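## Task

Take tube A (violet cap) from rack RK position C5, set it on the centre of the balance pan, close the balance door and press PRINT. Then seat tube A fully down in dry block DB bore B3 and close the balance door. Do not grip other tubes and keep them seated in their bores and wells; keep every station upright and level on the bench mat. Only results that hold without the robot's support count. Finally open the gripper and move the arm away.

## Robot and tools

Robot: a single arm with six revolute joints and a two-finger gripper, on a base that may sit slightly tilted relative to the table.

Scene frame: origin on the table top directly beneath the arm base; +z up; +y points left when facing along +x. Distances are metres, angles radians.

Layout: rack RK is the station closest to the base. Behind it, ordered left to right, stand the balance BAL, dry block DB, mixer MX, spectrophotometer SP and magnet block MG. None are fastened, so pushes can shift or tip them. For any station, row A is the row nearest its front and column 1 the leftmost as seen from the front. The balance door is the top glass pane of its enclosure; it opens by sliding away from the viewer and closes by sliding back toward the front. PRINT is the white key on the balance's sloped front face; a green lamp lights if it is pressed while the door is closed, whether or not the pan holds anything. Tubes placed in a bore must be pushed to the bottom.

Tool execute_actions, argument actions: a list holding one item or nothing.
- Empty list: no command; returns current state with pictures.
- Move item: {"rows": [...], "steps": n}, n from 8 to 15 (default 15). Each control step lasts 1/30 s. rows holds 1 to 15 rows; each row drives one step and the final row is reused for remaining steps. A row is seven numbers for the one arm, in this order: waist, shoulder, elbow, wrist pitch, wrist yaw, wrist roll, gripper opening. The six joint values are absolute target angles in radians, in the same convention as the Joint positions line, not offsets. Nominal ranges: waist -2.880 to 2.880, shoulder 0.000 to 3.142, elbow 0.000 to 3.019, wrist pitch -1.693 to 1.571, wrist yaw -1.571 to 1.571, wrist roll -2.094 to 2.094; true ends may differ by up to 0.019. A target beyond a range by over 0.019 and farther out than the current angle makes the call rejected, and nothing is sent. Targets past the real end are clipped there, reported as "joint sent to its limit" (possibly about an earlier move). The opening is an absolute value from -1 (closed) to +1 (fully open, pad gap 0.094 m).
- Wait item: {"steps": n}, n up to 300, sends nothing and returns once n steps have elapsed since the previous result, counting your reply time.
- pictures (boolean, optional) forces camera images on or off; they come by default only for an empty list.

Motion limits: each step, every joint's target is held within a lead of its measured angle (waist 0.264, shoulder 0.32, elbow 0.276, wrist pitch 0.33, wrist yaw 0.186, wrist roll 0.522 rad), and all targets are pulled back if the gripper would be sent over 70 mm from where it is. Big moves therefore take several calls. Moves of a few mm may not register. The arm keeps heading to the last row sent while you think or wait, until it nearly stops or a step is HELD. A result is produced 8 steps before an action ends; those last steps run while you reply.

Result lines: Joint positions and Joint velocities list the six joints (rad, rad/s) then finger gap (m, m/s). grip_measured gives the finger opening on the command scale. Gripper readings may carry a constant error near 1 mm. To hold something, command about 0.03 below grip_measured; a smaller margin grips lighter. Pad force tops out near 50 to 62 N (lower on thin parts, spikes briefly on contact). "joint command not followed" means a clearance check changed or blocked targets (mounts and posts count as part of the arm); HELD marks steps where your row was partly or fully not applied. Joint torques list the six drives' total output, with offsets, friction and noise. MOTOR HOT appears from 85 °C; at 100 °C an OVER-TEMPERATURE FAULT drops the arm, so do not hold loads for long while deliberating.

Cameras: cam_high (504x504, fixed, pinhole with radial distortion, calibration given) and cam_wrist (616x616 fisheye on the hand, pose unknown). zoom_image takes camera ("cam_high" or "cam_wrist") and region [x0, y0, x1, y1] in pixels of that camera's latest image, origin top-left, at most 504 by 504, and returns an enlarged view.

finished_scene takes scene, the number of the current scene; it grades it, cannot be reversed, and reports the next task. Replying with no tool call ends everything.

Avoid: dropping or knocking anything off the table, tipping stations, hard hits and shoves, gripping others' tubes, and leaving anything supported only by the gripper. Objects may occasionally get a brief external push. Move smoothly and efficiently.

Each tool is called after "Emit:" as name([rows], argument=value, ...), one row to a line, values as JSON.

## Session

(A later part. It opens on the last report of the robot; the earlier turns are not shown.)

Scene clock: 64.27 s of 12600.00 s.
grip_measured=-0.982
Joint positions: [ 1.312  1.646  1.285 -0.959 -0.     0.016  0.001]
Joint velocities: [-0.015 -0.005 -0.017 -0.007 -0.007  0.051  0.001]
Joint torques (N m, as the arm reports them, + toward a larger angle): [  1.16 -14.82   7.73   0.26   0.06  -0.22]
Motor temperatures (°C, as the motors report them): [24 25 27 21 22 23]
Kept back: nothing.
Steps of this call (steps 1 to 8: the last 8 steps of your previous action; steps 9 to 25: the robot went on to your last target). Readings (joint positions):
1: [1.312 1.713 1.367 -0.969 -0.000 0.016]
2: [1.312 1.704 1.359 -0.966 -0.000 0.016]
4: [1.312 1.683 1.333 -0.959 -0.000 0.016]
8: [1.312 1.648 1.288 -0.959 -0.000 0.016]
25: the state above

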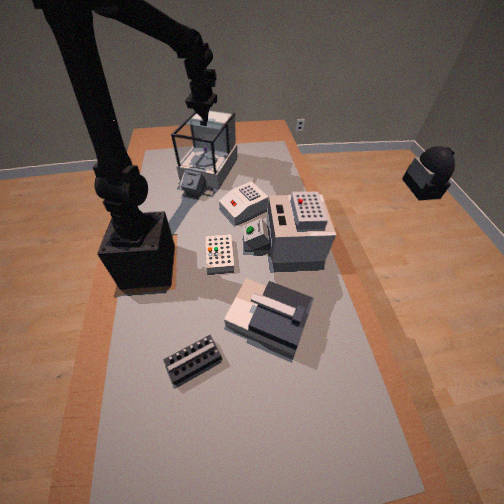

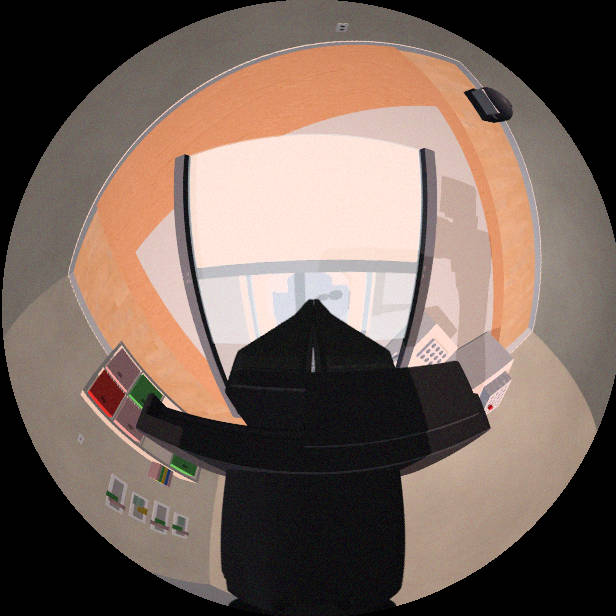

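Working. Continue to about (1.44,1.035).

Emit:
execute_actions([
  {"rows":[[1.325,1.623,1.27,-0.96,0,0,-1],[1.325,1.611,1.253,-0.96,0,0,-1],[1.325,1.599,1.236,-0.96,0,0,-1],[1.325,1.586,1.219,-0.96,0,0,-1],[1.325,1.573,1.202,-0.96,0,0,-1],[1.325,1.56,1.185,-0.955,0,0,-1],[1.325,1.546,1.168,-0.955,0,0,-1],[1.325,1.532,1.151,-0.95,0,0,-1],[1.325,1.518,1.134,-0.95,0,0,-1],[1.325,1.503,1.117,-0.95,0,0,-1],[1.325,1.488,1.10,-0.95,0,0,-1],[1.325,1.473,1.084,-0.95,0,0,-1],[1.325,1.458,1.068,-0.95,0,0,-1],[1.325,1.445,1.054,-0.95,0,0,-1],[1.325,1.435,1.043,-0.95,0,0,-1]]},
])

Emit:
execute_actions([
  {"steps":25},
], pictures=true)

Emit:
zoom_image(camera="cam_high", region=[165, 80, 255, 190])

Scene clock: 65.17 s of 12600.00 s.
grip_measured=-0.982
Joint positions: [ 1.312  1.59   1.204 -0.953 -0.     0.016  0.001]
Joint velocities: [-0.005 -0.425 -0.54  -0.007 -0.11  -0.066 -0.001]
Joint torques (N m, as the arm reports them, + toward a larger angle): [  1.11 -14.43   7.24   0.3    0.06  -0.22]
Motor temperatures (°C, as the motors report them): [24 25 27 21 22 23]
Steps of this call (steps 1 to 15: the robot went on to your last target; steps 16 to 20: nothing new was sent; steps 21 to 27: the first 7 steps of this action). Readings (joint positions):
21: [1.312 1.646 1.284 -0.958 -0.000 0.016]
22: [1.312 1.643 1.280 -0.957 -0.000 0.016]
24: [1.312 1.629 1.258 -0.954 -0.000 0.016]
27: the state above

Scene clock: 66.00 s of 12600.00 s.
grip_measured=-0.982
Joint positions: [ 1.312  1.44   1.041 -0.95  -0.     0.016  0.001]
Joint velocities: [ 0.005 -0.005 -0.007 -0.017  0.037 -0.007 -0.001]
Joint torques (N m, as the arm reports them, + toward a larger angle): [  1.24 -11.16   7.62   0.27   0.06  -0.22]
Motor temperatures (°C, as the motors report them): [24 25 27 21 22 23]
Kept back: nothing.
Steps of this call (steps 1 to 8: the last 8 steps of your previous action; steps 9 to 25: the robot went on to your last target). Readings (joint positions):
1: [1.312 1.575 1.185 -0.953 -0.000 0.016]
2: [1.312 1.560 1.166 -0.953 -0.000 0.016]
4: [1.312 1.530 1.130 -0.952 -0.000 0.016]
8: [1.312 1.472 1.066 -0.952 -0.000 0.016]
25: the state above

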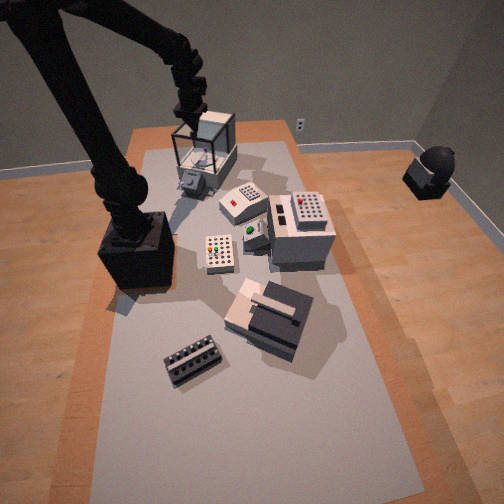

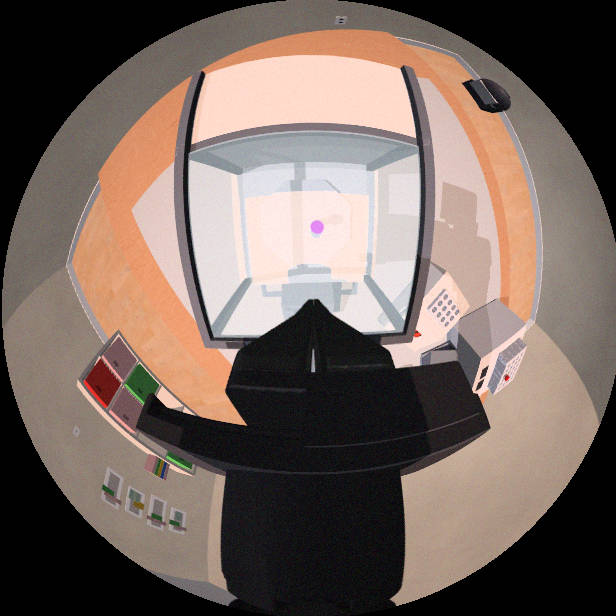

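Region (165, 80, 255, 190) of cam_high's 504x504 image, scaled by 4.582, with more detail than that image has; it fills the left 412 columns of this view, and the rest is white.

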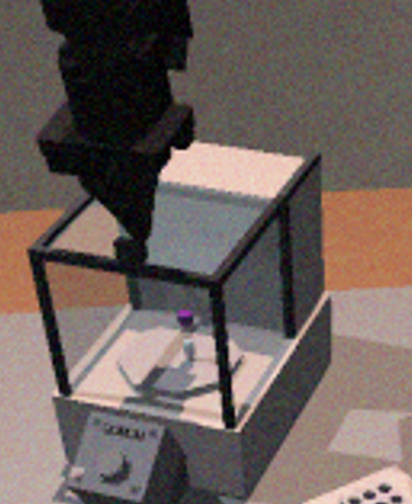

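Emit:
execute_actions([
  {"rows":[[1.325,1.425,1.033,-0.95,0,0,-1],[1.325,1.415,1.023,-0.95,0,0,-1],[1.325,1.41,1.015,-0.95,0,0,-1]]},
])

Emit:
execute_actions([
  {"steps":15},
])

Scene clock: 66.43 s of 12600.00 s.
grip_measured=-0.982
Joint positions: [ 1.312  1.422  1.028 -0.941 -0.     0.016  0.001]
Joint velocities: [-0.005 -0.083 -0.046 -0.007 -0.11   0.007 -0.   ]
Joint torques (N m, as the arm reports them, + toward a larger angle): [  1.2  -11.01   6.72  -0.04   0.06  -0.22]
Motor temperatures (°C, as the motors report them): [24 25 27 21 22 23]
Steps of this call (steps 1 to 6: the robot went on to your last target; steps 7 to 13: the first 7 steps of this action). Readings (joint positions):
7: [1.312 1.440 1.040 -0.950 -0.000 0.016]
8: [1.312 1.439 1.039 -0.949 -0.000 0.016]
10: [1.312 1.433 1.033 -0.942 -0.000 0.016]
13: the state above

Scene clock: 66.93 s of 12600.00 s.
grip_measured=-0.982
Joint positions: [ 1.312  1.419  1.026 -0.941 -0.     0.016  0.001]
Joint velocities: [-0.015  0.005  0.002  0.002 -0.037 -0.007  0.001]
Joint torques (N m, as the arm reports them, + toward a larger angle): [  1.25 -11.22   6.66  -0.01   0.06  -0.22]
Motor temperatures (°C, as the motors report them): [24 25 27 21 22 23]
Kept back: nothing.
Steps of this call (steps 1 to 8: the last 8 steps of your previous action; steps 9 to 15: the robot went on to your last target). Readings (joint positions):
1: [1.312 1.421 1.027 -0.941 -0.000 0.016]
2: [1.312 1.419 1.026 -0.941 -0.000 0.016]
4: [1.312 1.419 1.026 -0.941 -0.000 0.016]
8: [1.312 1.419 1.026 -0.941 -0.000 0.016]
15: the state above
The arm was judged still, so your last target was given up. Only a new action makes it travel on or press farther. Fingers that are still opening or closing keep moving.

Emit:
execute_actions([
  {"rows":[[1.325,1.42,1.07,-0.95,0,0,-1],[1.325,1.41,1.09,-0.96,0,0,-1],[1.325,1.39,1.1,-0.98,0,0,-1],[1.325,1.37,1.1,-1.0,0,0,-1],[1.325,1.35,1.09,-1.0,0,0,-1],[1.325,1.32,1.06,-1.0,0,0,-1],[1.325,1.29,1.03,-1.0,0,0,-1],[1.325,1.26,1.0,-1.0,0,0,-1],[1.325,1.23,0.96,-1.0,0,0,-1],[1.325,1.2,0.92,-1.0,0,0,-1],[1.325,1.18,0.88,-1.0,0,0,-1],[1.325,1.17,0.84,-0.98,0,0,-1],[1.325,1.17,0.8,-0.95,0,0,-1]]},
])

Emit:
execute_actions([
  {"rows":[[1.33,1.18,0.78,-0.92,0,0,-1],[1.33,1.19,0.76,-0.88,0,0,-1],[1.33,1.2,0.74,-0.84,0,0,-1],[1.33,1.22,0.72,-0.8,0,0,-1],[1.33,1.24,0.7,-0.76,0,0,-1],[1.33,1.26,0.68,-0.72,0,0,-1],[1.33,1.28,0.66,-0.68,0,0,-1],[1.33,1.3,0.64,-0.63,0,0,-1],[1.33,1.32,0.62,-0.58,0,0,-1],[1.33,1.34,0.6,-0.53,0,0,-1],[1.33,1.36,0.58,-0.48,0,0,-1],[1.33,1.38,0.565,-0.43,0,0,-1]]},
])

Emit:
execute_actions([
  {"steps":25},
], pictures=true)

Emit:
zoom_image(camera="cam_high", region=[150, 100, 250, 210])

Scene clock: 68.43 s of 12600.00 s.
grip_measured=-0.982
Joint positions: [ 1.312  1.384  1.035 -0.984 -0.     0.015  0.001]
Joint velocities: [-0.005 -0.601 -0.12  -0.061  0.007  0.081 -0.001]
Joint torques (N m, as the arm reports them, + toward a larger angle): [  1.22 -15.68   7.77  -0.08   0.06  -0.22]
Motor temperatures (°C, as the motors report them): [24 25 27 21 22 23]
Steps of this call (steps 1 to 38: nothing new was sent; steps 39 to 45: the first 7 steps of this action). Readings (joint positions):
39: [1.312 1.419 1.027 -0.941 -0.000 0.016]
40: [1.312 1.419 1.029 -0.943 -0.000 0.016]
42: [1.312 1.417 1.037 -0.961 -0.000 0.016]
45: the state above

Scene clock: 68.93 s of 12600.00 s.
grip_measured=-0.982
Joint positions: [ 1.314  1.234  0.692 -0.769 -0.     0.015  0.001]
Joint velocities: [-0.005  0.669 -0.476  1.179  0.022 -0.037  0.001]
Joint torques (N m, as the arm reports them, + toward a larger angle): [ 1.51 -6.59  6.86  0.27  0.06 -0.21]
Motor temperatures (°C, as the motors report them): [24 25 27 21 22 23]
Steps of this call (steps 1 to 8: the last 8 steps of your previous action; steps 9 to 15: the first 7 steps of this action). Readings (joint positions):
9: [1.312 1.136 0.795 -0.971 -0.000 0.015]
10: [1.312 1.143 0.776 -0.953 -0.000 0.015]
12: [1.313 1.171 0.743 -0.890 -0.000 0.015]
15: the state above

Scene clock: 69.77 s of 12600.00 s.
grip_measured=-0.982
Joint positions: [ 1.314  1.373  0.565 -0.443 -0.002  0.015  0.001]
Joint velocities: [-0.005 -0.015  0.002 -0.037 -0.007 -0.007 -0.001]
Joint torques (N m, as the arm reports them, + toward a larger angle): [ 1.52 -6.96  5.63  0.87  0.11 -0.22]
Motor temperatures (°C, as the motors report them): [24 25 27 21 22 23]
Kept back: nothing.
Steps of this call (steps 1 to 8: the last 8 steps of your previous action; steps 9 to 25: the robot went on to your last target). Readings (joint positions):
1: [1.314 1.257 0.673 -0.727 -0.000 0.015]
2: [1.314 1.280 0.653 -0.682 -0.000 0.015]
4: [1.314 1.324 0.611 -0.587 -0.000 0.015]
8: [1.314 1.365 0.566 -0.457 -0.002 0.015]
25: the state above

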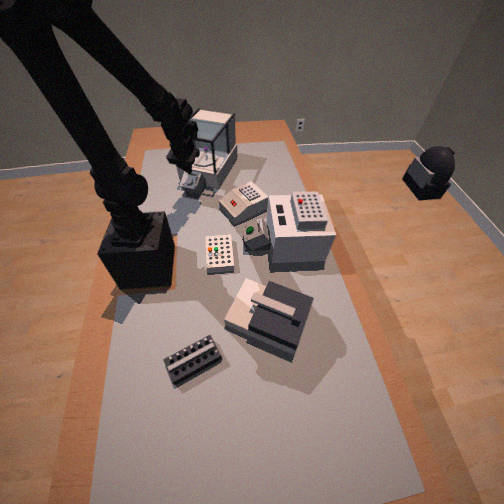

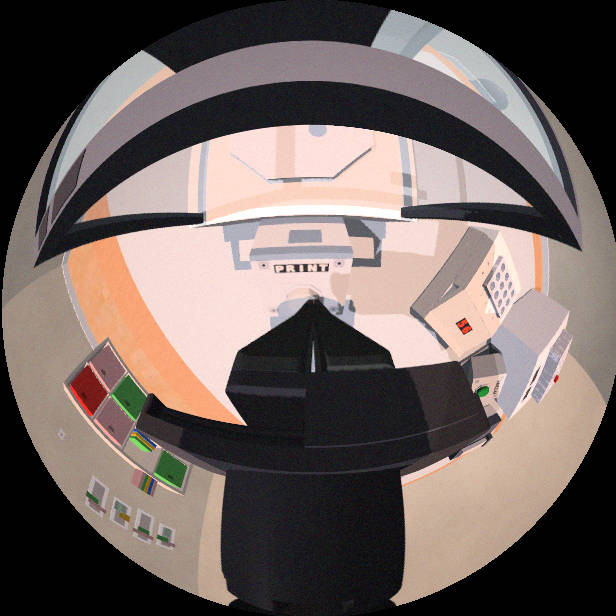

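Region (150, 100, 250, 210) of cam_high's 504x504 image, scaled by 4.582, with more detail than that image has; it fills the left 458 columns of this view, and the rest is white.

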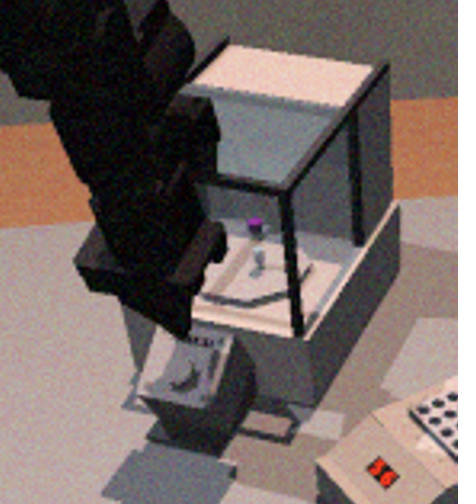

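Emit:
execute_actions(actions=[])

Scene clock: 71.03 s of 12600.00 s.
grip_measured=-0.982
Joint positions: [ 1.314  1.373  0.565 -0.443 -0.002  0.015  0.001]
Joint velocities: [-0.005 -0.005  0.022 -0.007  0.007  0.081  0.   ]
Joint torques (N m, as the arm reports them, + toward a larger angle): [ 1.49 -6.91  5.6   0.86  0.11 -0.22]
Motor temperatures (°C, as the motors report them): [24 24 27 21 22 23]
Kept back: nothing.
Steps of this call (steps 1 to 15: the robot went on to your last target; steps 16 to 38: nothing new was sent). Readings (joint positions):
1: [1.314 1.373 0.565 -0.443 -0.002 0.015]
2: [1.314 1.373 0.565 -0.443 -0.002 0.015]
4: [1.314 1.373 0.565 -0.443 -0.002 0.015]
8: [1.314 1.373 0.565 -0.443 -0.002 0.015]
38: the state above
The arm was judged still, so your last target was given up. Only a new action makes it travel on or press farther. Fingers that are still opening or closing keep moving.

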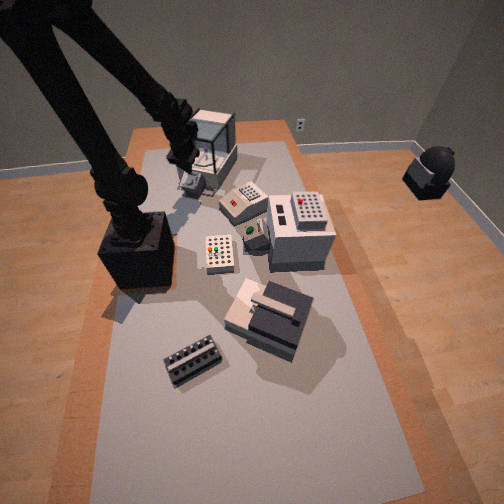

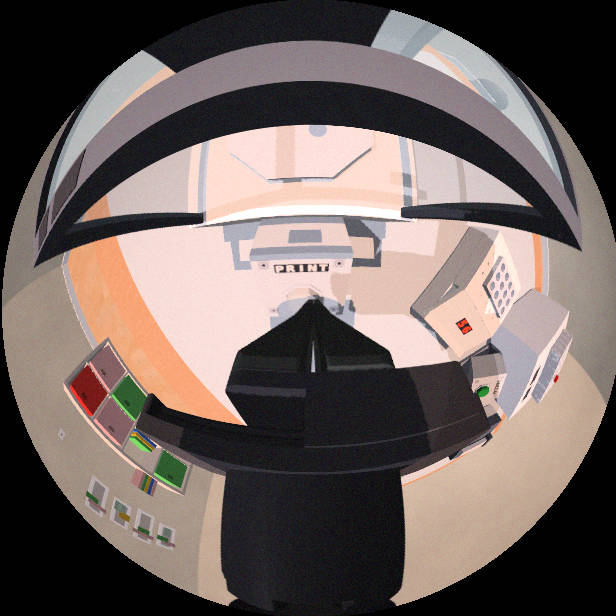

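Emit:
execute_actions([
  {"rows":[[1.35,1.35,0.52,-0.42,0,0,-1],[1.35,1.35,0.52,-0.42,0,0,-1],[1.35,1.35,0.52,-0.42,0,0,-1],[1.35,1.37,0.51,-0.39,0,0,-1],[1.35,1.39,0.5,-0.36,0,0,-1],[1.35,1.41,0.495,-0.33,0,0,-1]]},
])

Emit:
execute_actions([
  {"steps":15},
], pictures=true)

Scene clock: 71.67 s of 12600.00 s.
grip_measured=-0.982
Joint positions: [ 1.329  1.359  0.516 -0.354  0.     0.015  0.001]
Joint velocities: [ 0.005  0.044 -0.144  0.486 -0.007 -0.022  0.001]
Joint torques (N m, as the arm reports them, + toward a larger angle): [ 1.95 -3.11  4.5   0.12  0.02 -0.2 ]
Motor temperatures (°C, as the motors report them): [24 24 27 21 22 23]
Steps of this call (steps 1 to 12: nothing new was sent; steps 13 to 19: the first 7 steps of this action). Readings (joint positions):
13: [1.315 1.372 0.560 -0.438 -0.001 0.015]
14: [1.319 1.368 0.553 -0.428 -0.001 0.015]
16: [1.326 1.357 0.536 -0.416 -0.001 0.015]
19: the state above

Scene clock: 72.17 s of 12600.00 s.
grip_measured=-0.982
Joint positions: [ 1.33   1.366  0.51  -0.324  0.     0.015  0.001]
Joint velocities: [-0.005 -0.005 -0.002 -0.007 -0.051  0.007 -0.001]
Joint torques (N m, as the arm reports them, + toward a larger angle): [ 1.76 -3.54  4.27  0.35  0.02 -0.22]
Motor temperatures (°C, as the motors report them): [24 24 27 21 22 23]
Kept back: nothing.
Steps of this call (steps 1 to 8: the last 8 steps of your previous action; steps 9 to 15: the robot went on to your last target). Readings (joint positions):
1: [1.329 1.361 0.512 -0.341 0.000 0.015]
2: [1.329 1.363 0.511 -0.334 0.000 0.015]
4: [1.329 1.364 0.510 -0.327 0.000 0.015]
8: [1.330 1.366 0.510 -0.324 0.000 0.015]
15: the state above

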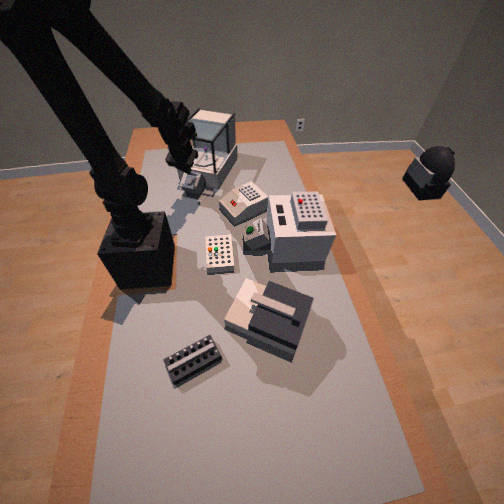

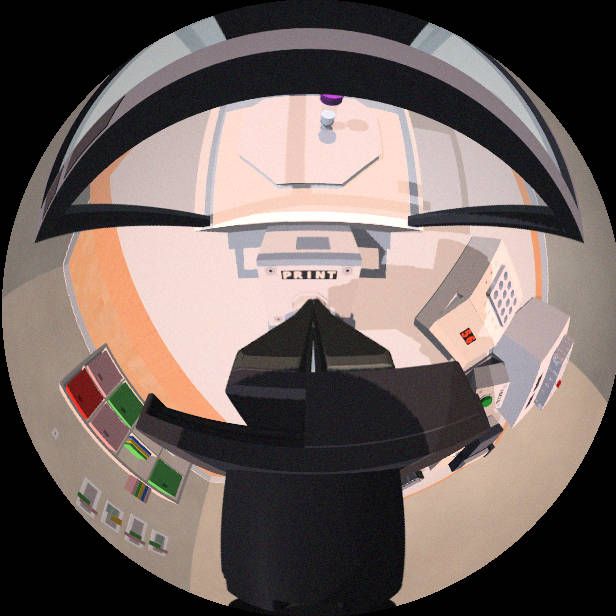

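Emit:
execute_actions([
  {"rows":[[1.35,1.3,0.5,-0.5,0,0,-1],[1.35,1.28,0.5,-0.55,0,0,-1],[1.35,1.28,0.5,-0.55,0,0,-1],[1.35,1.28,0.5,-0.55,0,0,-1],[1.35,1.28,0.5,-0.55,0,0.3,-1],[1.35,1.28,0.5,-0.55,0,0.7,-1],[1.35,1.28,0.5,-0.55,0,1.1,-1],[1.35,1.28,0.5,-0.55,0,1.55,-1]]},
])

Emit:
execute_actions([
  {"steps":15},
])

Emit:
execute_actions([
  {"rows":[[1.35,1.31,0.5,-0.5,0,1.55,-1],[1.35,1.34,0.5,-0.45,0,1.55,-1],[1.35,1.37,0.5,-0.4,0,1.55,-1],[1.35,1.41,0.495,-0.35,0,1.55,-1]]},
])

Emit:
execute_actions([
  {"steps":15},
], pictures=true)

Scene clock: 72.83 s of 12600.00 s.
grip_measured=-0.982
Joint positions: [ 1.335  1.281  0.49  -0.537  0.     0.242  0.001]
Joint velocities: [-0.005 -0.015 -0.027 -0.164 -0.037  2.777 -0.001]
Joint torques (N m, as the arm reports them, + toward a larger angle): [ 1.62 -6.37  6.49  0.33  0.05  0.09]
Motor temperatures (°C, as the motors report them): [24 24 27 21 22 23]
Steps of this call (steps 1 to 13: the robot went on to your last target; steps 14 to 20: the first 7 steps of this action). Readings (joint positions):
14: [1.330 1.359 0.513 -0.348 0.000 0.015]
15: [1.330 1.343 0.516 -0.403 0.000 0.015]
17: [1.332 1.304 0.506 -0.492 0.000 0.015]
20: the state above

Scene clock: 73.33 s of 12600.00 s.
grip_measured=-0.983
Joint positions: [ 1.335  1.281  0.489 -0.543  0.     1.426  0.001]
Joint velocities: [-0.015  0.015 -0.032 -0.017 -0.051  0.784 -0.002]
Joint torques (N m, as the arm reports them, + toward a larger angle): [ 1.54 -6.25  6.4  -0.05  0.1   0.1 ]
Motor temperatures (°C, as the motors report them): [24 24 27 21 22 23]
Kept back: nothing.
Steps of this call (steps 1 to 8: the last 8 steps of your previous action; steps 9 to 15: the robot went on to your last target). Readings (joint positions):
1: [1.335 1.281 0.489 -0.541 0.000 0.340]
2: [1.335 1.281 0.489 -0.543 0.000 0.437]
4: [1.335 1.281 0.489 -0.543 0.000 0.631]
8: [1.335 1.281 0.489 -0.543 0.000 1.021]
15: the state above

Scene clock: 73.57 s of 12600.00 s.
grip_measured=-0.983
Joint positions: [ 1.335  1.401  0.489 -0.375  0.     1.512  0.001]
Joint velocities: [ 0.005  0.532 -0.022  0.183 -0.022  0.168 -0.001]
Joint torques (N m, as the arm reports them, + toward a larger angle): [ 1.43 -8.9   5.2   0.69  0.1   0.13]
Motor temperatures (°C, as the motors report them): [24 24 27 21 22 23]
Steps of this call (steps 1 to 7: the first 7 steps of this action). Readings (joint positions):
1: [1.335 1.283 0.489 -0.538 0.000 1.448]
2: [1.335 1.290 0.489 -0.522 0.000 1.466]
4: [1.335 1.327 0.489 -0.450 0.000 1.491]
7: the state above

Scene clock: 74.07 s of 12600.00 s.
grip_measured=-0.983
Joint positions: [ 1.335  1.424  0.487 -0.364  0.     1.533  0.001]
Joint velocities: [ 0.005 -0.005 -0.007 -0.002  0.022 -0.051  0.   ]
Joint torques (N m, as the arm reports them, + toward a larger angle): [ 1.45 -8.18  5.23  0.75  0.1   0.12]
Motor temperatures (°C, as the motors report them): [24 24 27 21 22 23]
Kept back: nothing.
Steps of this call (steps 1 to 8: the last 8 steps of your previous action; steps 9 to 15: the robot went on to your last target). Readings (joint positions):
1: [1.335 1.415 0.489 -0.371 0.000 1.516]
2: [1.335 1.422 0.488 -0.370 0.000 1.520]
4: [1.335 1.424 0.487 -0.369 0.000 1.525]
8: [1.335 1.424 0.487 -0.364 0.000 1.531]
15: the state above

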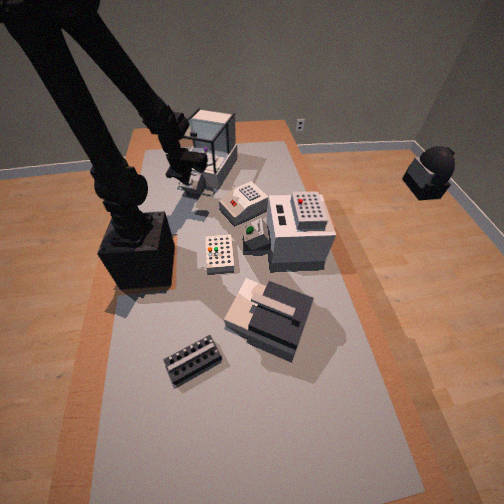

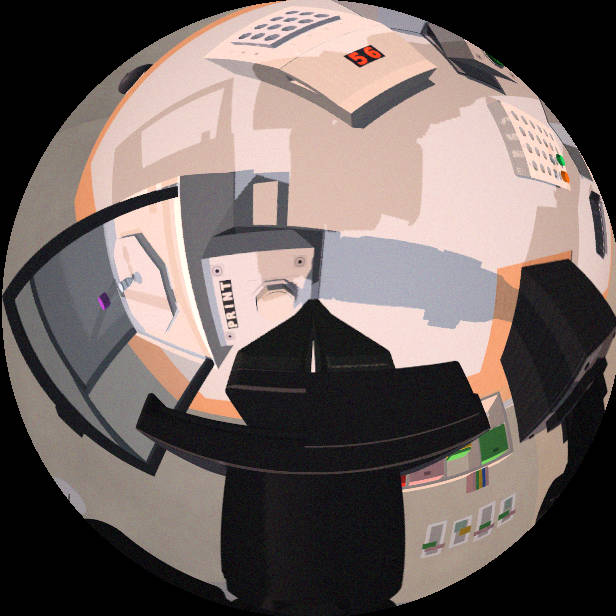

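Emit:
execute_actions([
  {"rows":[[1.375,1.42,0.495,-0.42,0,1.55,-1],[1.375,1.43,0.495,-0.46,0,1.55,-1],[1.375,1.44,0.495,-0.46,0,1.55,-1],[1.375,1.45,0.495,-0.46,0,1.55,-1]]},
])

Emit:
execute_actions([
  {"steps":15},
], pictures=true)

Scene clock: 74.63 s of 12600.00 s.
grip_measured=-0.982
Joint positions: [ 1.362  1.443  0.486 -0.449  0.001  1.534  0.001]
Joint velocities: [-0.005  0.112  0.017 -0.066  0.022  0.007  0.001]
Joint torques (N m, as the arm reports them, + toward a larger angle): [ 1.26 -6.79  4.9  -0.08  0.1   0.14]
Motor temperatures (°C, as the motors report them): [24 24 27 21 22 23]
Steps of this call (steps 1 to 10: the robot went on to your last target; steps 11 to 17: the first 7 steps of this action). Readings (joint positions):
11: [1.337 1.424 0.487 -0.372 0.001 1.534]
12: [1.342 1.424 0.488 -0.392 0.001 1.534]
14: [1.354 1.428 0.487 -0.431 0.001 1.534]
17: the state above

Scene clock: 75.13 s of 12600.00 s.
grip_measured=-0.982
Joint positions: [ 1.362  1.448  0.486 -0.452  0.001  1.534  0.001]
Joint velocities: [ 0.005 -0.005  0.012  0.002  0.081  0.051 -0.   ]
Joint torques (N m, as the arm reports them, + toward a larger angle): [ 1.26 -6.83  4.86 -0.23  0.1   0.14]
Motor temperatures (°C, as the motors report them): [24 24 27 21 22 23]
Kept back: nothing.
Steps of this call (steps 1 to 8: the last 8 steps of your previous action; steps 9 to 15: the robot went on to your last target). Readings (joint positions):
1: [1.362 1.446 0.486 -0.451 0.001 1.534]
2: [1.362 1.448 0.486 -0.451 0.001 1.534]
4: [1.362 1.448 0.486 -0.452 0.001 1.534]
8: [1.362 1.448 0.486 -0.452 0.001 1.534]
15: the state above
The arm was judged still, so your last target was given up. Only a new action makes it travel on or press farther. Fingers that are still opening or closing keep moving.

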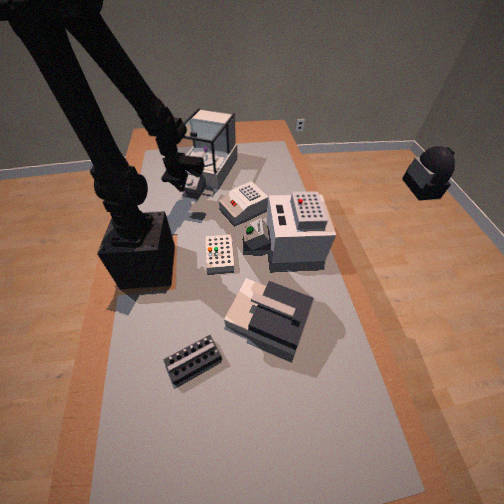

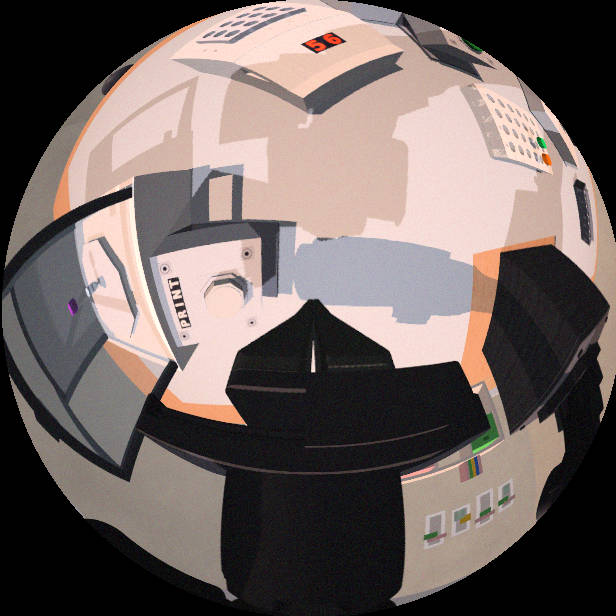

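Emit:
execute_actions([
  {"rows":[[1.375,1.42,0.495,-0.42,0,1.55,-1],[1.375,1.41,0.495,-0.38,0,1.55,-1],[1.375,1.41,0.495,-0.33,0,1.55,-1],[1.375,1.41,0.495,-0.27,0,1.55,-1]]},
])

Emit:
execute_actions([
  {"steps":15},
], pictures=true)

Scene clock: 75.70 s of 12600.00 s.
grip_measured=-0.983
Joint positions: [ 1.362  1.424  0.483 -0.297  0.001  1.535  0.001]
Joint velocities: [-0.005 -0.142  0.002  0.379 -0.022 -0.022  0.   ]
Joint torques (N m, as the arm reports them, + toward a larger angle): [ 1.32 -7.8   5.57  0.44  0.09  0.12]
Motor temperatures (°C, as the motors report them): [24 24 27 21 22 23]
Steps of this call (steps 1 to 10: nothing new was sent; steps 11 to 17: the first 7 steps of this action). Readings (joint positions):
11: [1.362 1.448 0.486 -0.449 0.001 1.535]
12: [1.362 1.445 0.485 -0.437 0.001 1.535]
14: [1.362 1.437 0.482 -0.377 0.001 1.535]
17: the state above

Scene clock: 76.20 s of 12600.00 s.
grip_measured=-0.983
Joint positions: [ 1.362  1.419  0.483 -0.284  0.001  1.535  0.001]
Joint velocities: [-0.005  0.005  0.022 -0.012  0.007  0.095 -0.001]
Joint torques (N m, as the arm reports them, + toward a larger angle): [ 1.35 -7.84  5.7   0.89  0.09  0.11]
Motor temperatures (°C, as the motors report them): [24 24 27 21 22 23]
Kept back: nothing.
Steps of this call (steps 1 to 8: the last 8 steps of your previous action; steps 9 to 15: the robot went on to your last target). Readings (joint positions):
1: [1.362 1.421 0.483 -0.289 0.001 1.535]
2: [1.362 1.419 0.483 -0.285 0.001 1.535]
4: [1.362 1.419 0.483 -0.284 0.001 1.535]
8: [1.362 1.419 0.483 -0.284 0.001 1.535]
15: the state above

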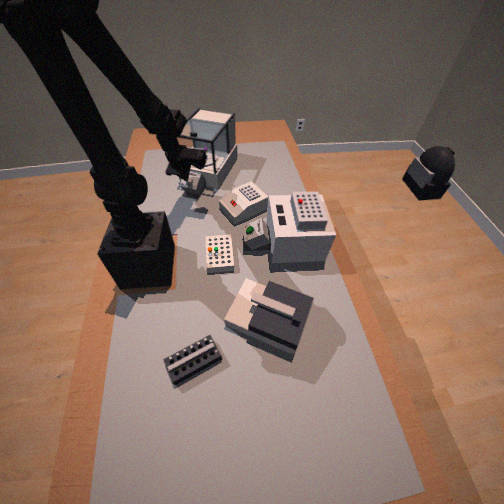

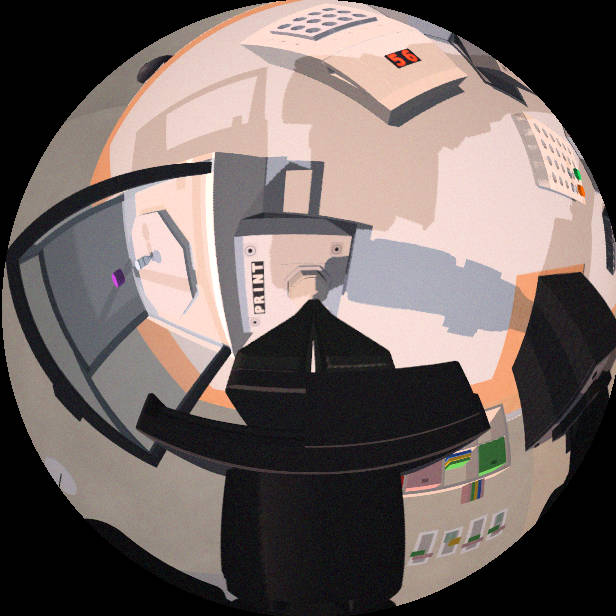

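Descend.

Emit:
execute_actions([
  {"rows":[[1.36,1.43,0.495,-0.25,0,1.55,-1],[1.36,1.44,0.495,-0.24,0,1.55,-1],[1.36,1.45,0.495,-0.23,0,1.55,-1],[1.36,1.46,0.495,-0.21,0,1.55,-1],[1.36,1.47,0.495,-0.2,0,1.55,-1]]},
])

Emit:
execute_actions([
  {"steps":15},
], pictures=true)

Scene clock: 76.70 s of 12600.00 s.
grip_measured=-0.983
Joint positions: [ 1.362  1.452  0.483 -0.226  0.001  1.535  0.001]
Joint velocities: [-0.015  0.103 -0.002  0.139 -0.081  0.007 -0.   ]
Joint torques (N m, as the arm reports them, + toward a larger angle): [ 0.19 -6.46  5.46  1.04  0.08  0.11]
Motor temperatures (°C, as the motors report them): [24 24 27 21 22 23]
Steps of this call (steps 1 to 8: the robot went on to your last target; steps 9 to 15: the first 7 steps of this action). Readings (joint positions):
9: [1.362 1.419 0.483 -0.280 0.001 1.535]
10: [1.362 1.421 0.483 -0.274 0.001 1.535]
12: [1.362 1.432 0.483 -0.252 0.001 1.535]
15: the state above

Scene clock: 77.20 s of 12600.00 s.
grip_measured=-0.983
Joint positions: [ 1.362  1.454  0.483 -0.223  0.001  1.535  0.001]
Joint velocities: [-0.015  0.005 -0.022  0.007  0.095 -0.037  0.   ]
Joint torques (N m, as the arm reports them, + toward a larger angle): [ 0.26 -6.12  5.46  1.21  0.09  0.11]
Motor temperatures (°C, as the motors report them): [24 24 27 21 22 23]
Kept back: nothing.
Steps of this call (steps 1 to 8: the last 8 steps of your previous action; steps 9 to 15: the robot went on to your last target). Readings (joint positions):
1: [1.362 1.454 0.483 -0.223 0.001 1.535]
2: [1.362 1.454 0.483 -0.223 0.001 1.535]
4: [1.362 1.454 0.483 -0.223 0.001 1.535]
8: [1.362 1.454 0.483 -0.223 0.001 1.535]
15: the state above
The arm was judged still, so your last target was given up. Only a new action makes it travel on or press farther. Fingers that are still opening or closing keep moving.

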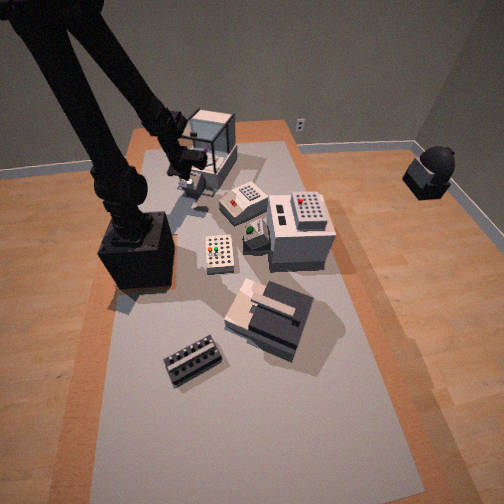

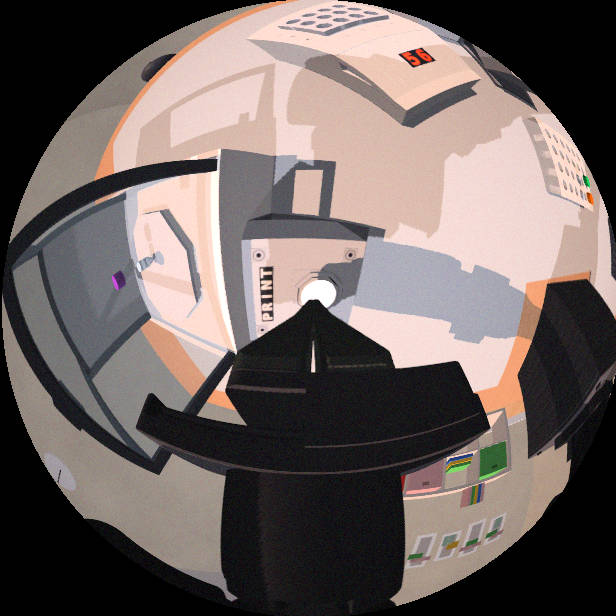

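Key glows. Retreat and check the lamp.

Emit:
execute_actions([
  {"rows":[[1.34,1.4,0.495,-0.3,0,1.55,-1],[1.34,1.35,0.495,-0.4,0,1.55,-1],[1.34,1.3,0.5,-0.5,0,1.55,-1],[1.34,1.25,0.52,-0.58,0,1.55,-1],[1.34,1.2,0.55,-0.66,0,1.55,-1],[1.34,1.15,0.6,-0.75,0,1.55,-1],[1.34,1.12,0.65,-0.85,0,1.55,-1],[1.34,1.1,0.72,-0.95,0,1.55,-1],[1.34,1.1,0.8,-1.0,0,1.2,-1],[1.34,1.1,0.85,-1.05,0,0,-1]]},
])

Emit:
execute_actions([
  {"steps":25},
])

Emit:
execute_actions([
  {"rows":[[1.33,1.18,0.92,-1.03,0,0,-1],[1.33,1.25,0.97,-1.0,0,0,-1],[1.33,1.33,0.99,-0.98,0,0,-1],[1.33,1.33,0.99,-0.98,0,0,-1],[1.33,1.33,0.99,-0.98,0,0,-1],[1.33,1.33,0.99,-0.98,0,0,-1],[1.33,1.33,0.99,-0.98,0,0,-1],[1.33,1.33,0.99,-0.98,0,0,-1],[1.33,1.33,0.99,-0.98,0,0,-1],[1.33,1.33,0.99,-0.98,0,0,-1],[1.33,1.37,0.99,-0.95,0,0,-1]]},
])

Emit:
execute_actions([
  {"steps":18},
], pictures=true)

Scene clock: 78.13 s of 12600.00 s.
grip_measured=-0.983
Joint positions: [ 1.356  1.23   0.503 -0.655  0.001  1.536  0.001]
Joint velocities: [-0.015 -1.382  0.481 -2.161 -0.022 -0.007  0.001]
Joint torques (N m, as the arm reports them, + toward a larger angle): [-0.51 -4.92 12.05  1.01  0.09  0.09]
Motor temperatures (°C, as the motors report them): [24 24 27 21 22 23]
Steps of this call (steps 1 to 21: nothing new was sent; steps 22 to 28: the first 7 steps of this action). Readings (joint positions):
22: [1.362 1.450 0.483 -0.235 0.001 1.535]
23: [1.361 1.436 0.484 -0.274 0.001 1.535]
25: [1.358 1.374 0.484 -0.416 0.001 1.535]
28: the state above

Scene clock: 78.97 s of 12600.00 s.
grip_measured=-0.983
Joint positions: [ 1.356  1.099  0.836 -1.041  0.001  0.055  0.001]
Joint velocities: [-0.005 -0.005 -0.012  0.002  0.037 -0.359 -0.   ]
Joint torques (N m, as the arm reports them, + toward a larger angle): [-0.68 -6.33  9.06  0.03  0.02 -0.22]
Motor temperatures (°C, as the motors report them): [24 24 27 21 22 23]
Kept back: nothing.
Steps of this call (steps 1 to 8: the last 8 steps of your previous action; steps 9 to 25: the robot went on to your last target). Readings (joint positions):
1: [1.356 1.189 0.524 -0.725 0.001 1.536]
2: [1.356 1.158 0.553 -0.784 0.001 1.510]
4: [1.356 1.125 0.627 -0.882 0.001 1.401]
8: [1.356 1.111 0.785 -1.008 0.001 1.058]
25: the state above

Scene clock: 79.20 s of 12600.00 s.
grip_measured=-0.983
Joint positions: [ 1.345  1.335  0.963 -0.985  0.001  0.024  0.001]
Joint velocities: [-0.024  0.796  0.139  0.232 -0.022 -0.007 -0.001]
Joint torques (N m, as the arm reports them, + toward a larger angle): [ -0.55 -13.95   8.76  -0.15   0.01  -0.21]
Motor temperatures (°C, as the motors report them): [24 24 27 21 22 23]
Steps of this call (steps 1 to 7: the first 7 steps of this action). Readings (joint positions):
1: [1.356 1.105 0.839 -1.041 0.001 0.047]
2: [1.354 1.123 0.852 -1.041 0.001 0.041]
4: [1.349 1.208 0.905 -1.025 0.001 0.031]
7: the state above

Scene clock: 79.80 s of 12600.00 s.
grip_measured=-0.983
Joint positions: [ 1.345  1.37   0.962 -0.963  0.001  0.016  0.001]
Joint velocities: [-0.005 -0.005 -0.027 -0.012 -0.007 -0.125 -0.   ]
Joint torques (N m, as the arm reports them, + toward a larger angle): [-0.74 -9.32  9.48  0.65  0.01 -0.2 ]
Motor temperatures (°C, as the motors report them): [24 24 27 21 22 23]
Kept back: nothing.
Steps of this call (steps 1 to 8: the last 8 steps of your previous action; steps 9 to 18: the robot went on to your last target). Readings (joint positions):
1: [1.345 1.355 0.964 -0.979 0.001 0.022]
2: [1.345 1.365 0.963 -0.979 0.001 0.021]
4: [1.345 1.369 0.962 -0.978 0.001 0.019]
8: [1.345 1.370 0.962 -0.965 0.001 0.017]
18: the state above

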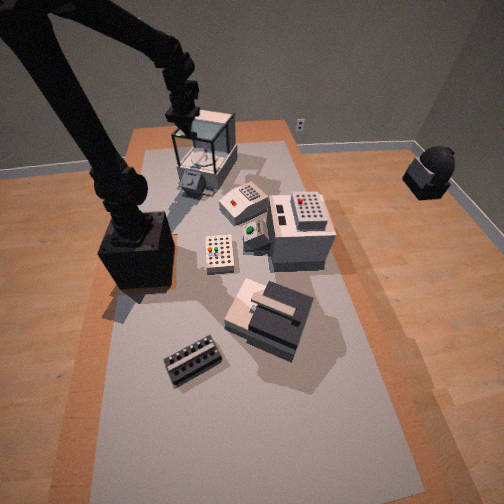

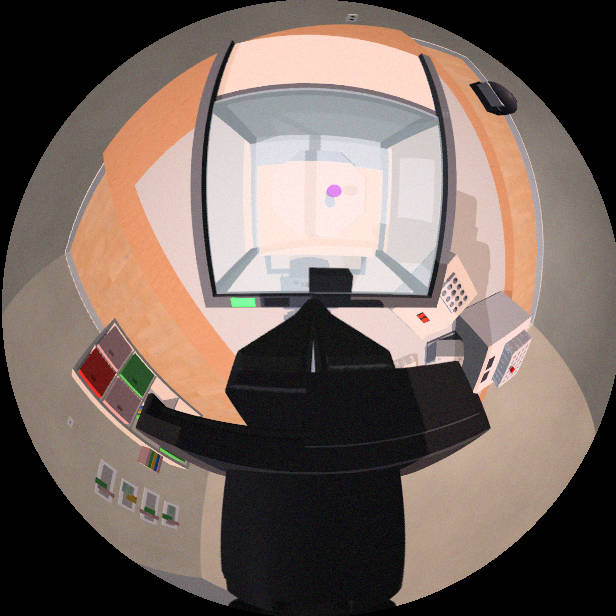

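Green. Open.

Emit:
execute_actions([
  {"rows":[[1.305,1.37,0.99,-0.95,0,0,-1],[1.305,1.37,0.99,-0.95,0,0,-1],[1.305,1.38,0.995,-0.94,0,0,-1],[1.305,1.395,1.0,-0.93,0,0,-1],[1.305,1.41,1.015,-0.93,0,0,-1],[1.305,1.425,1.03,-0.93,0,0,-1],[1.305,1.44,1.045,-0.93,0,0,-1],[1.305,1.455,1.06,-0.93,0,0,-1],[1.305,1.47,1.07,-0.93,0,0,-1],[1.305,1.485,1.085,-0.93,0,0,-1],[1.305,1.5,1.1,-0.93,0,0,-1],[1.305,1.515,1.117,-0.93,0,0,-1],[1.305,1.53,1.133,-0.93,0,0,-1],[1.305,1.545,1.15,-0.93,0,0,-1],[1.305,1.56,1.166,-0.93,0,0,-1]]},
])

Emit:
execute_actions([
  {"rows":[[1.305,1.575,1.183,-0.93,0,0,-1],[1.305,1.59,1.2,-0.93,0,0,-1],[1.305,1.605,1.216,-0.93,0,0,-1],[1.305,1.62,1.232,-0.94,0,0,-1],[1.305,1.635,1.25,-0.94,0,0,-1],[1.305,1.65,1.265,-0.94,0,0,-1],[1.305,1.665,1.28,-0.94,0,0,-1],[1.305,1.68,1.3,-0.94,0,0,-1],[1.305,1.695,1.315,-0.94,0,0,-1]]},
])

Emit:
execute_actions([
  {"steps":14},
])

Emit:
execute_actions([
  {"rows":[[1.3,1.64,1.29,-1.0,0,0.1,-0.55],[1.3,1.61,1.28,-1.04,0,0.2,-0.55],[1.3,1.6,1.27,-1.05,0,0.3,-0.55],[1.3,1.6,1.27,-1.05,0,0.5,-0.55],[1.3,1.6,1.27,-1.05,0,0.5,-0.55],[1.3,1.6,1.27,-1.05,0,0.5,-0.55],[1.3,1.62,1.26,-1.02,0,0.5,-0.55],[1.3,1.635,1.25,-1.005,0,0.5,-0.55],[1.3,1.65,1.23,-0.97,0,0.5,-0.55],[1.3,1.67,1.21,-0.93,0,0.5,-0.55],[1.3,1.68,1.19,-0.9,0,0.5,-0.55]]},
])

Emit:
execute_actions([
  {"steps":18},
], pictures=true)

Scene clock: 81.17 s of 12600.00 s.
grip_measured=-0.983
Joint positions: [ 1.32   1.387  0.975 -0.956 -0.004  0.015  0.001]
Joint velocities: [-0.024  0.22   0.212 -0.002  0.051  0.081 -0.001]
Joint torques (N m, as the arm reports them, + toward a larger angle): [-0.46 -6.77 11.66  1.15  0.16 -0.21]
Motor temperatures (°C, as the motors report them): [24 24 27 21 22 23]
Steps of this call (steps 1 to 15: the robot went on to your last target; steps 16 to 34: nothing new was sent; steps 35 to 41: the first 7 steps of this action). Readings (joint positions):
35: [1.343 1.370 0.962 -0.963 0.000 0.015]
36: [1.340 1.370 0.962 -0.963 0.000 0.015]
38: [1.329 1.372 0.962 -0.958 0.000 0.015]
41: the state above

Scene clock: 81.67 s of 12600.00 s.
grip_measured=-0.983
Joint positions: [ 1.319  1.609  1.221 -0.948 -0.001  0.015  0.001]
Joint velocities: [-0.015  0.376  0.476 -0.002  0.007  0.051  0.001]
Joint torques (N m, as the arm reports them, + toward a larger angle): [ -0.92 -10.66   9.78   0.53   0.07  -0.22]
Motor temperatures (°C, as the motors report them): [24 24 27 21 22 23]
Steps of this call (steps 1 to 8: the last 8 steps of your previous action; steps 9 to 15: the first 7 steps of this action). Readings (joint positions):
9: [1.319 1.528 1.119 -0.949 -0.002 0.015]
10: [1.319 1.541 1.137 -0.948 -0.002 0.015]
12: [1.319 1.569 1.170 -0.948 -0.002 0.015]
15: the state above

Scene clock: 82.13 s of 12600.00 s.
grip_measured=-0.983
Joint positions: [ 1.319  1.656  1.283 -0.961 -0.     0.015  0.001]
Joint velocities: [-0.005 -0.005  0.002 -0.007 -0.037 -0.022 -0.001]
Joint torques (N m, as the arm reports them, + toward a larger angle): [ -0.79 -11.01   9.91   1.01   0.07  -0.22]
Motor temperatures (°C, as the motors report them): [24 24 27 21 22 23]
Kept back: nothing.
Steps of this call (steps 1 to 8: the last 8 steps of your previous action; steps 9 to 14: the robot went on to your last target). Readings (joint positions):
1: [1.319 1.622 1.238 -0.948 -0.000 0.015]
2: [1.319 1.636 1.256 -0.948 -0.000 0.015]
4: [1.319 1.656 1.282 -0.955 -0.000 0.015]
8: [1.319 1.656 1.283 -0.961 -0.000 0.015]
14: the state above

Scene clock: 82.37 s of 12600.00 s.
grip_measured=-0.553
Joint positions: [ 1.317  1.625  1.259 -1.037  0.     0.321  0.021]
Joint velocities: [-0.015 -0.083 -0.037  0.017  0.007  1.092 -0.   ]
Joint torques (N m, as the arm reports them, + toward a larger angle): [ -0.86 -13.52   7.88   0.82   0.05   0.12]
Motor temperatures (°C, as the motors report them): [24 24 27 21 22 23]
Steps of this call (steps 1 to 7: the first 7 steps of this action). Readings (joint positions):
1: [1.319 1.654 1.283 -0.967 0.000 0.026]
2: [1.318 1.651 1.283 -0.981 0.000 0.052]
4: [1.317 1.640 1.273 -1.016 0.000 0.163]
7: the state above

Scene clock: 82.97 s of 12600.00 s.
grip_measured=-0.553
Joint positions: [ 1.317  1.696  1.173 -0.913  0.     0.482  0.021]
Joint velocities: [ 0.005 -0.005 -0.017  0.002 -0.081 -0.037 -0.001]
Joint torques (N m, as the arm reports them, + toward a larger angle): [ -0.97 -14.8    7.99   0.54   0.06   0.14]
Motor temperatures (°C, as the motors report them): [24 24 27 21 22 23]
Kept back: nothing.
Steps of this call (steps 1 to 8: the last 8 steps of your previous action; steps 9 to 18: the robot went on to your last target). Readings (joint positions):
1: [1.317 1.624 1.256 -1.034 0.000 0.354]
2: [1.317 1.625 1.251 -1.021 0.000 0.380]
4: [1.317 1.631 1.228 -0.967 0.000 0.418]
8: [1.317 1.671 1.188 -0.918 0.000 0.457]
18: the state above

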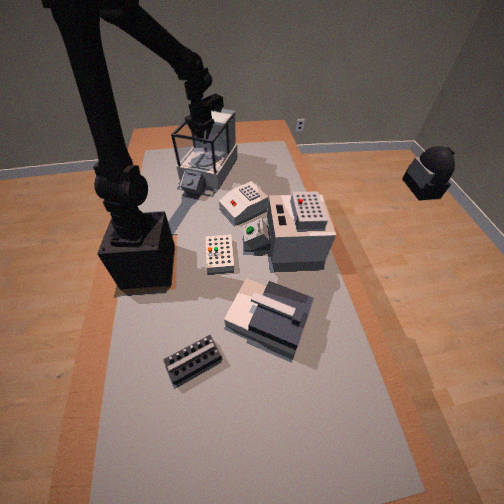

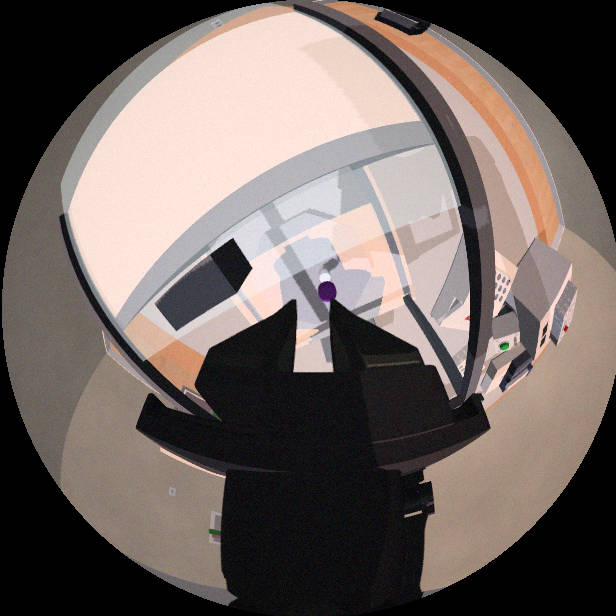

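Emit:
execute_actions([
  {"rows":[[1.29,1.685,1.18,-0.86,0,0.5,-0.35],[1.29,1.69,1.17,-0.83,0,0.5,-0.35],[1.29,1.695,1.155,-0.81,0,0.5,-0.35],[1.29,1.7,1.14,-0.79,0,0.5,-0.35]]},
])

Emit:
execute_actions([
  {"steps":18},
], pictures=true)

Scene clock: 83.53 s of 12600.00 s.
grip_measured=-0.353
Joint positions: [ 1.308  1.696  1.134 -0.819 -0.     0.484  0.03 ]
Joint velocities: [-0.034  0.024 -0.134  0.159  0.007  0.037 -0.   ]
Joint torques (N m, as the arm reports them, + toward a larger angle): [ -0.96 -13.46   7.71   0.82   0.1    0.14]
Motor temperatures (°C, as the motors report them): [24 24 27 21 22 23]
Steps of this call (steps 1 to 10: the robot went on to your last target; steps 11 to 17: the first 7 steps of this action). Readings (joint positions):
11: [1.316 1.696 1.172 -0.906 0.000 0.484]
12: [1.315 1.696 1.170 -0.889 0.000 0.484]
14: [1.312 1.696 1.158 -0.850 -0.000 0.484]
17: the state above

Scene clock: 84.13 s of 12600.00 s.
grip_measured=-0.352
Joint positions: [ 1.305  1.7    1.13  -0.807 -0.     0.484  0.03 ]
Joint velocities: [ 0.005 -0.005 -0.007 -0.007 -0.022  0.037  0.   ]
Joint torques (N m, as the arm reports them, + toward a larger angle): [ -0.89 -13.58   7.4    0.8    0.11   0.15]
Motor temperatures (°C, as the motors report them): [24 24 27 21 22 23]
Kept back: nothing.
Steps of this call (steps 1 to 8: the last 8 steps of your previous action; steps 9 to 18: the robot went on to your last target). Readings (joint positions):
1: [1.307 1.697 1.131 -0.814 -0.000 0.484]
2: [1.306 1.699 1.130 -0.811 -0.000 0.484]
4: [1.305 1.700 1.130 -0.807 -0.000 0.484]
8: [1.305 1.700 1.130 -0.807 -0.000 0.484]
18: the state above

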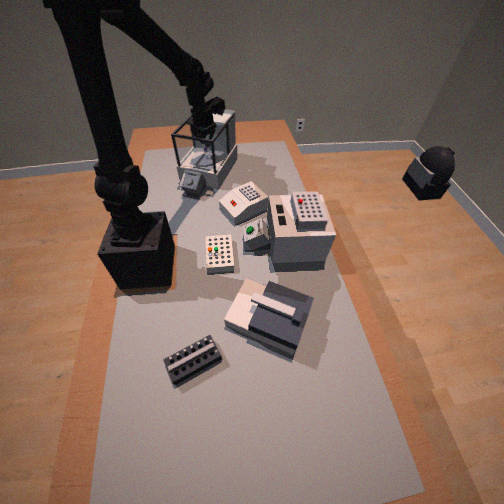

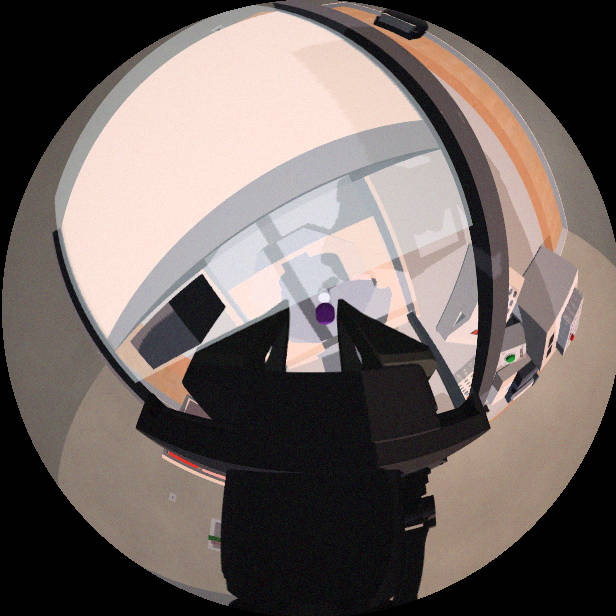

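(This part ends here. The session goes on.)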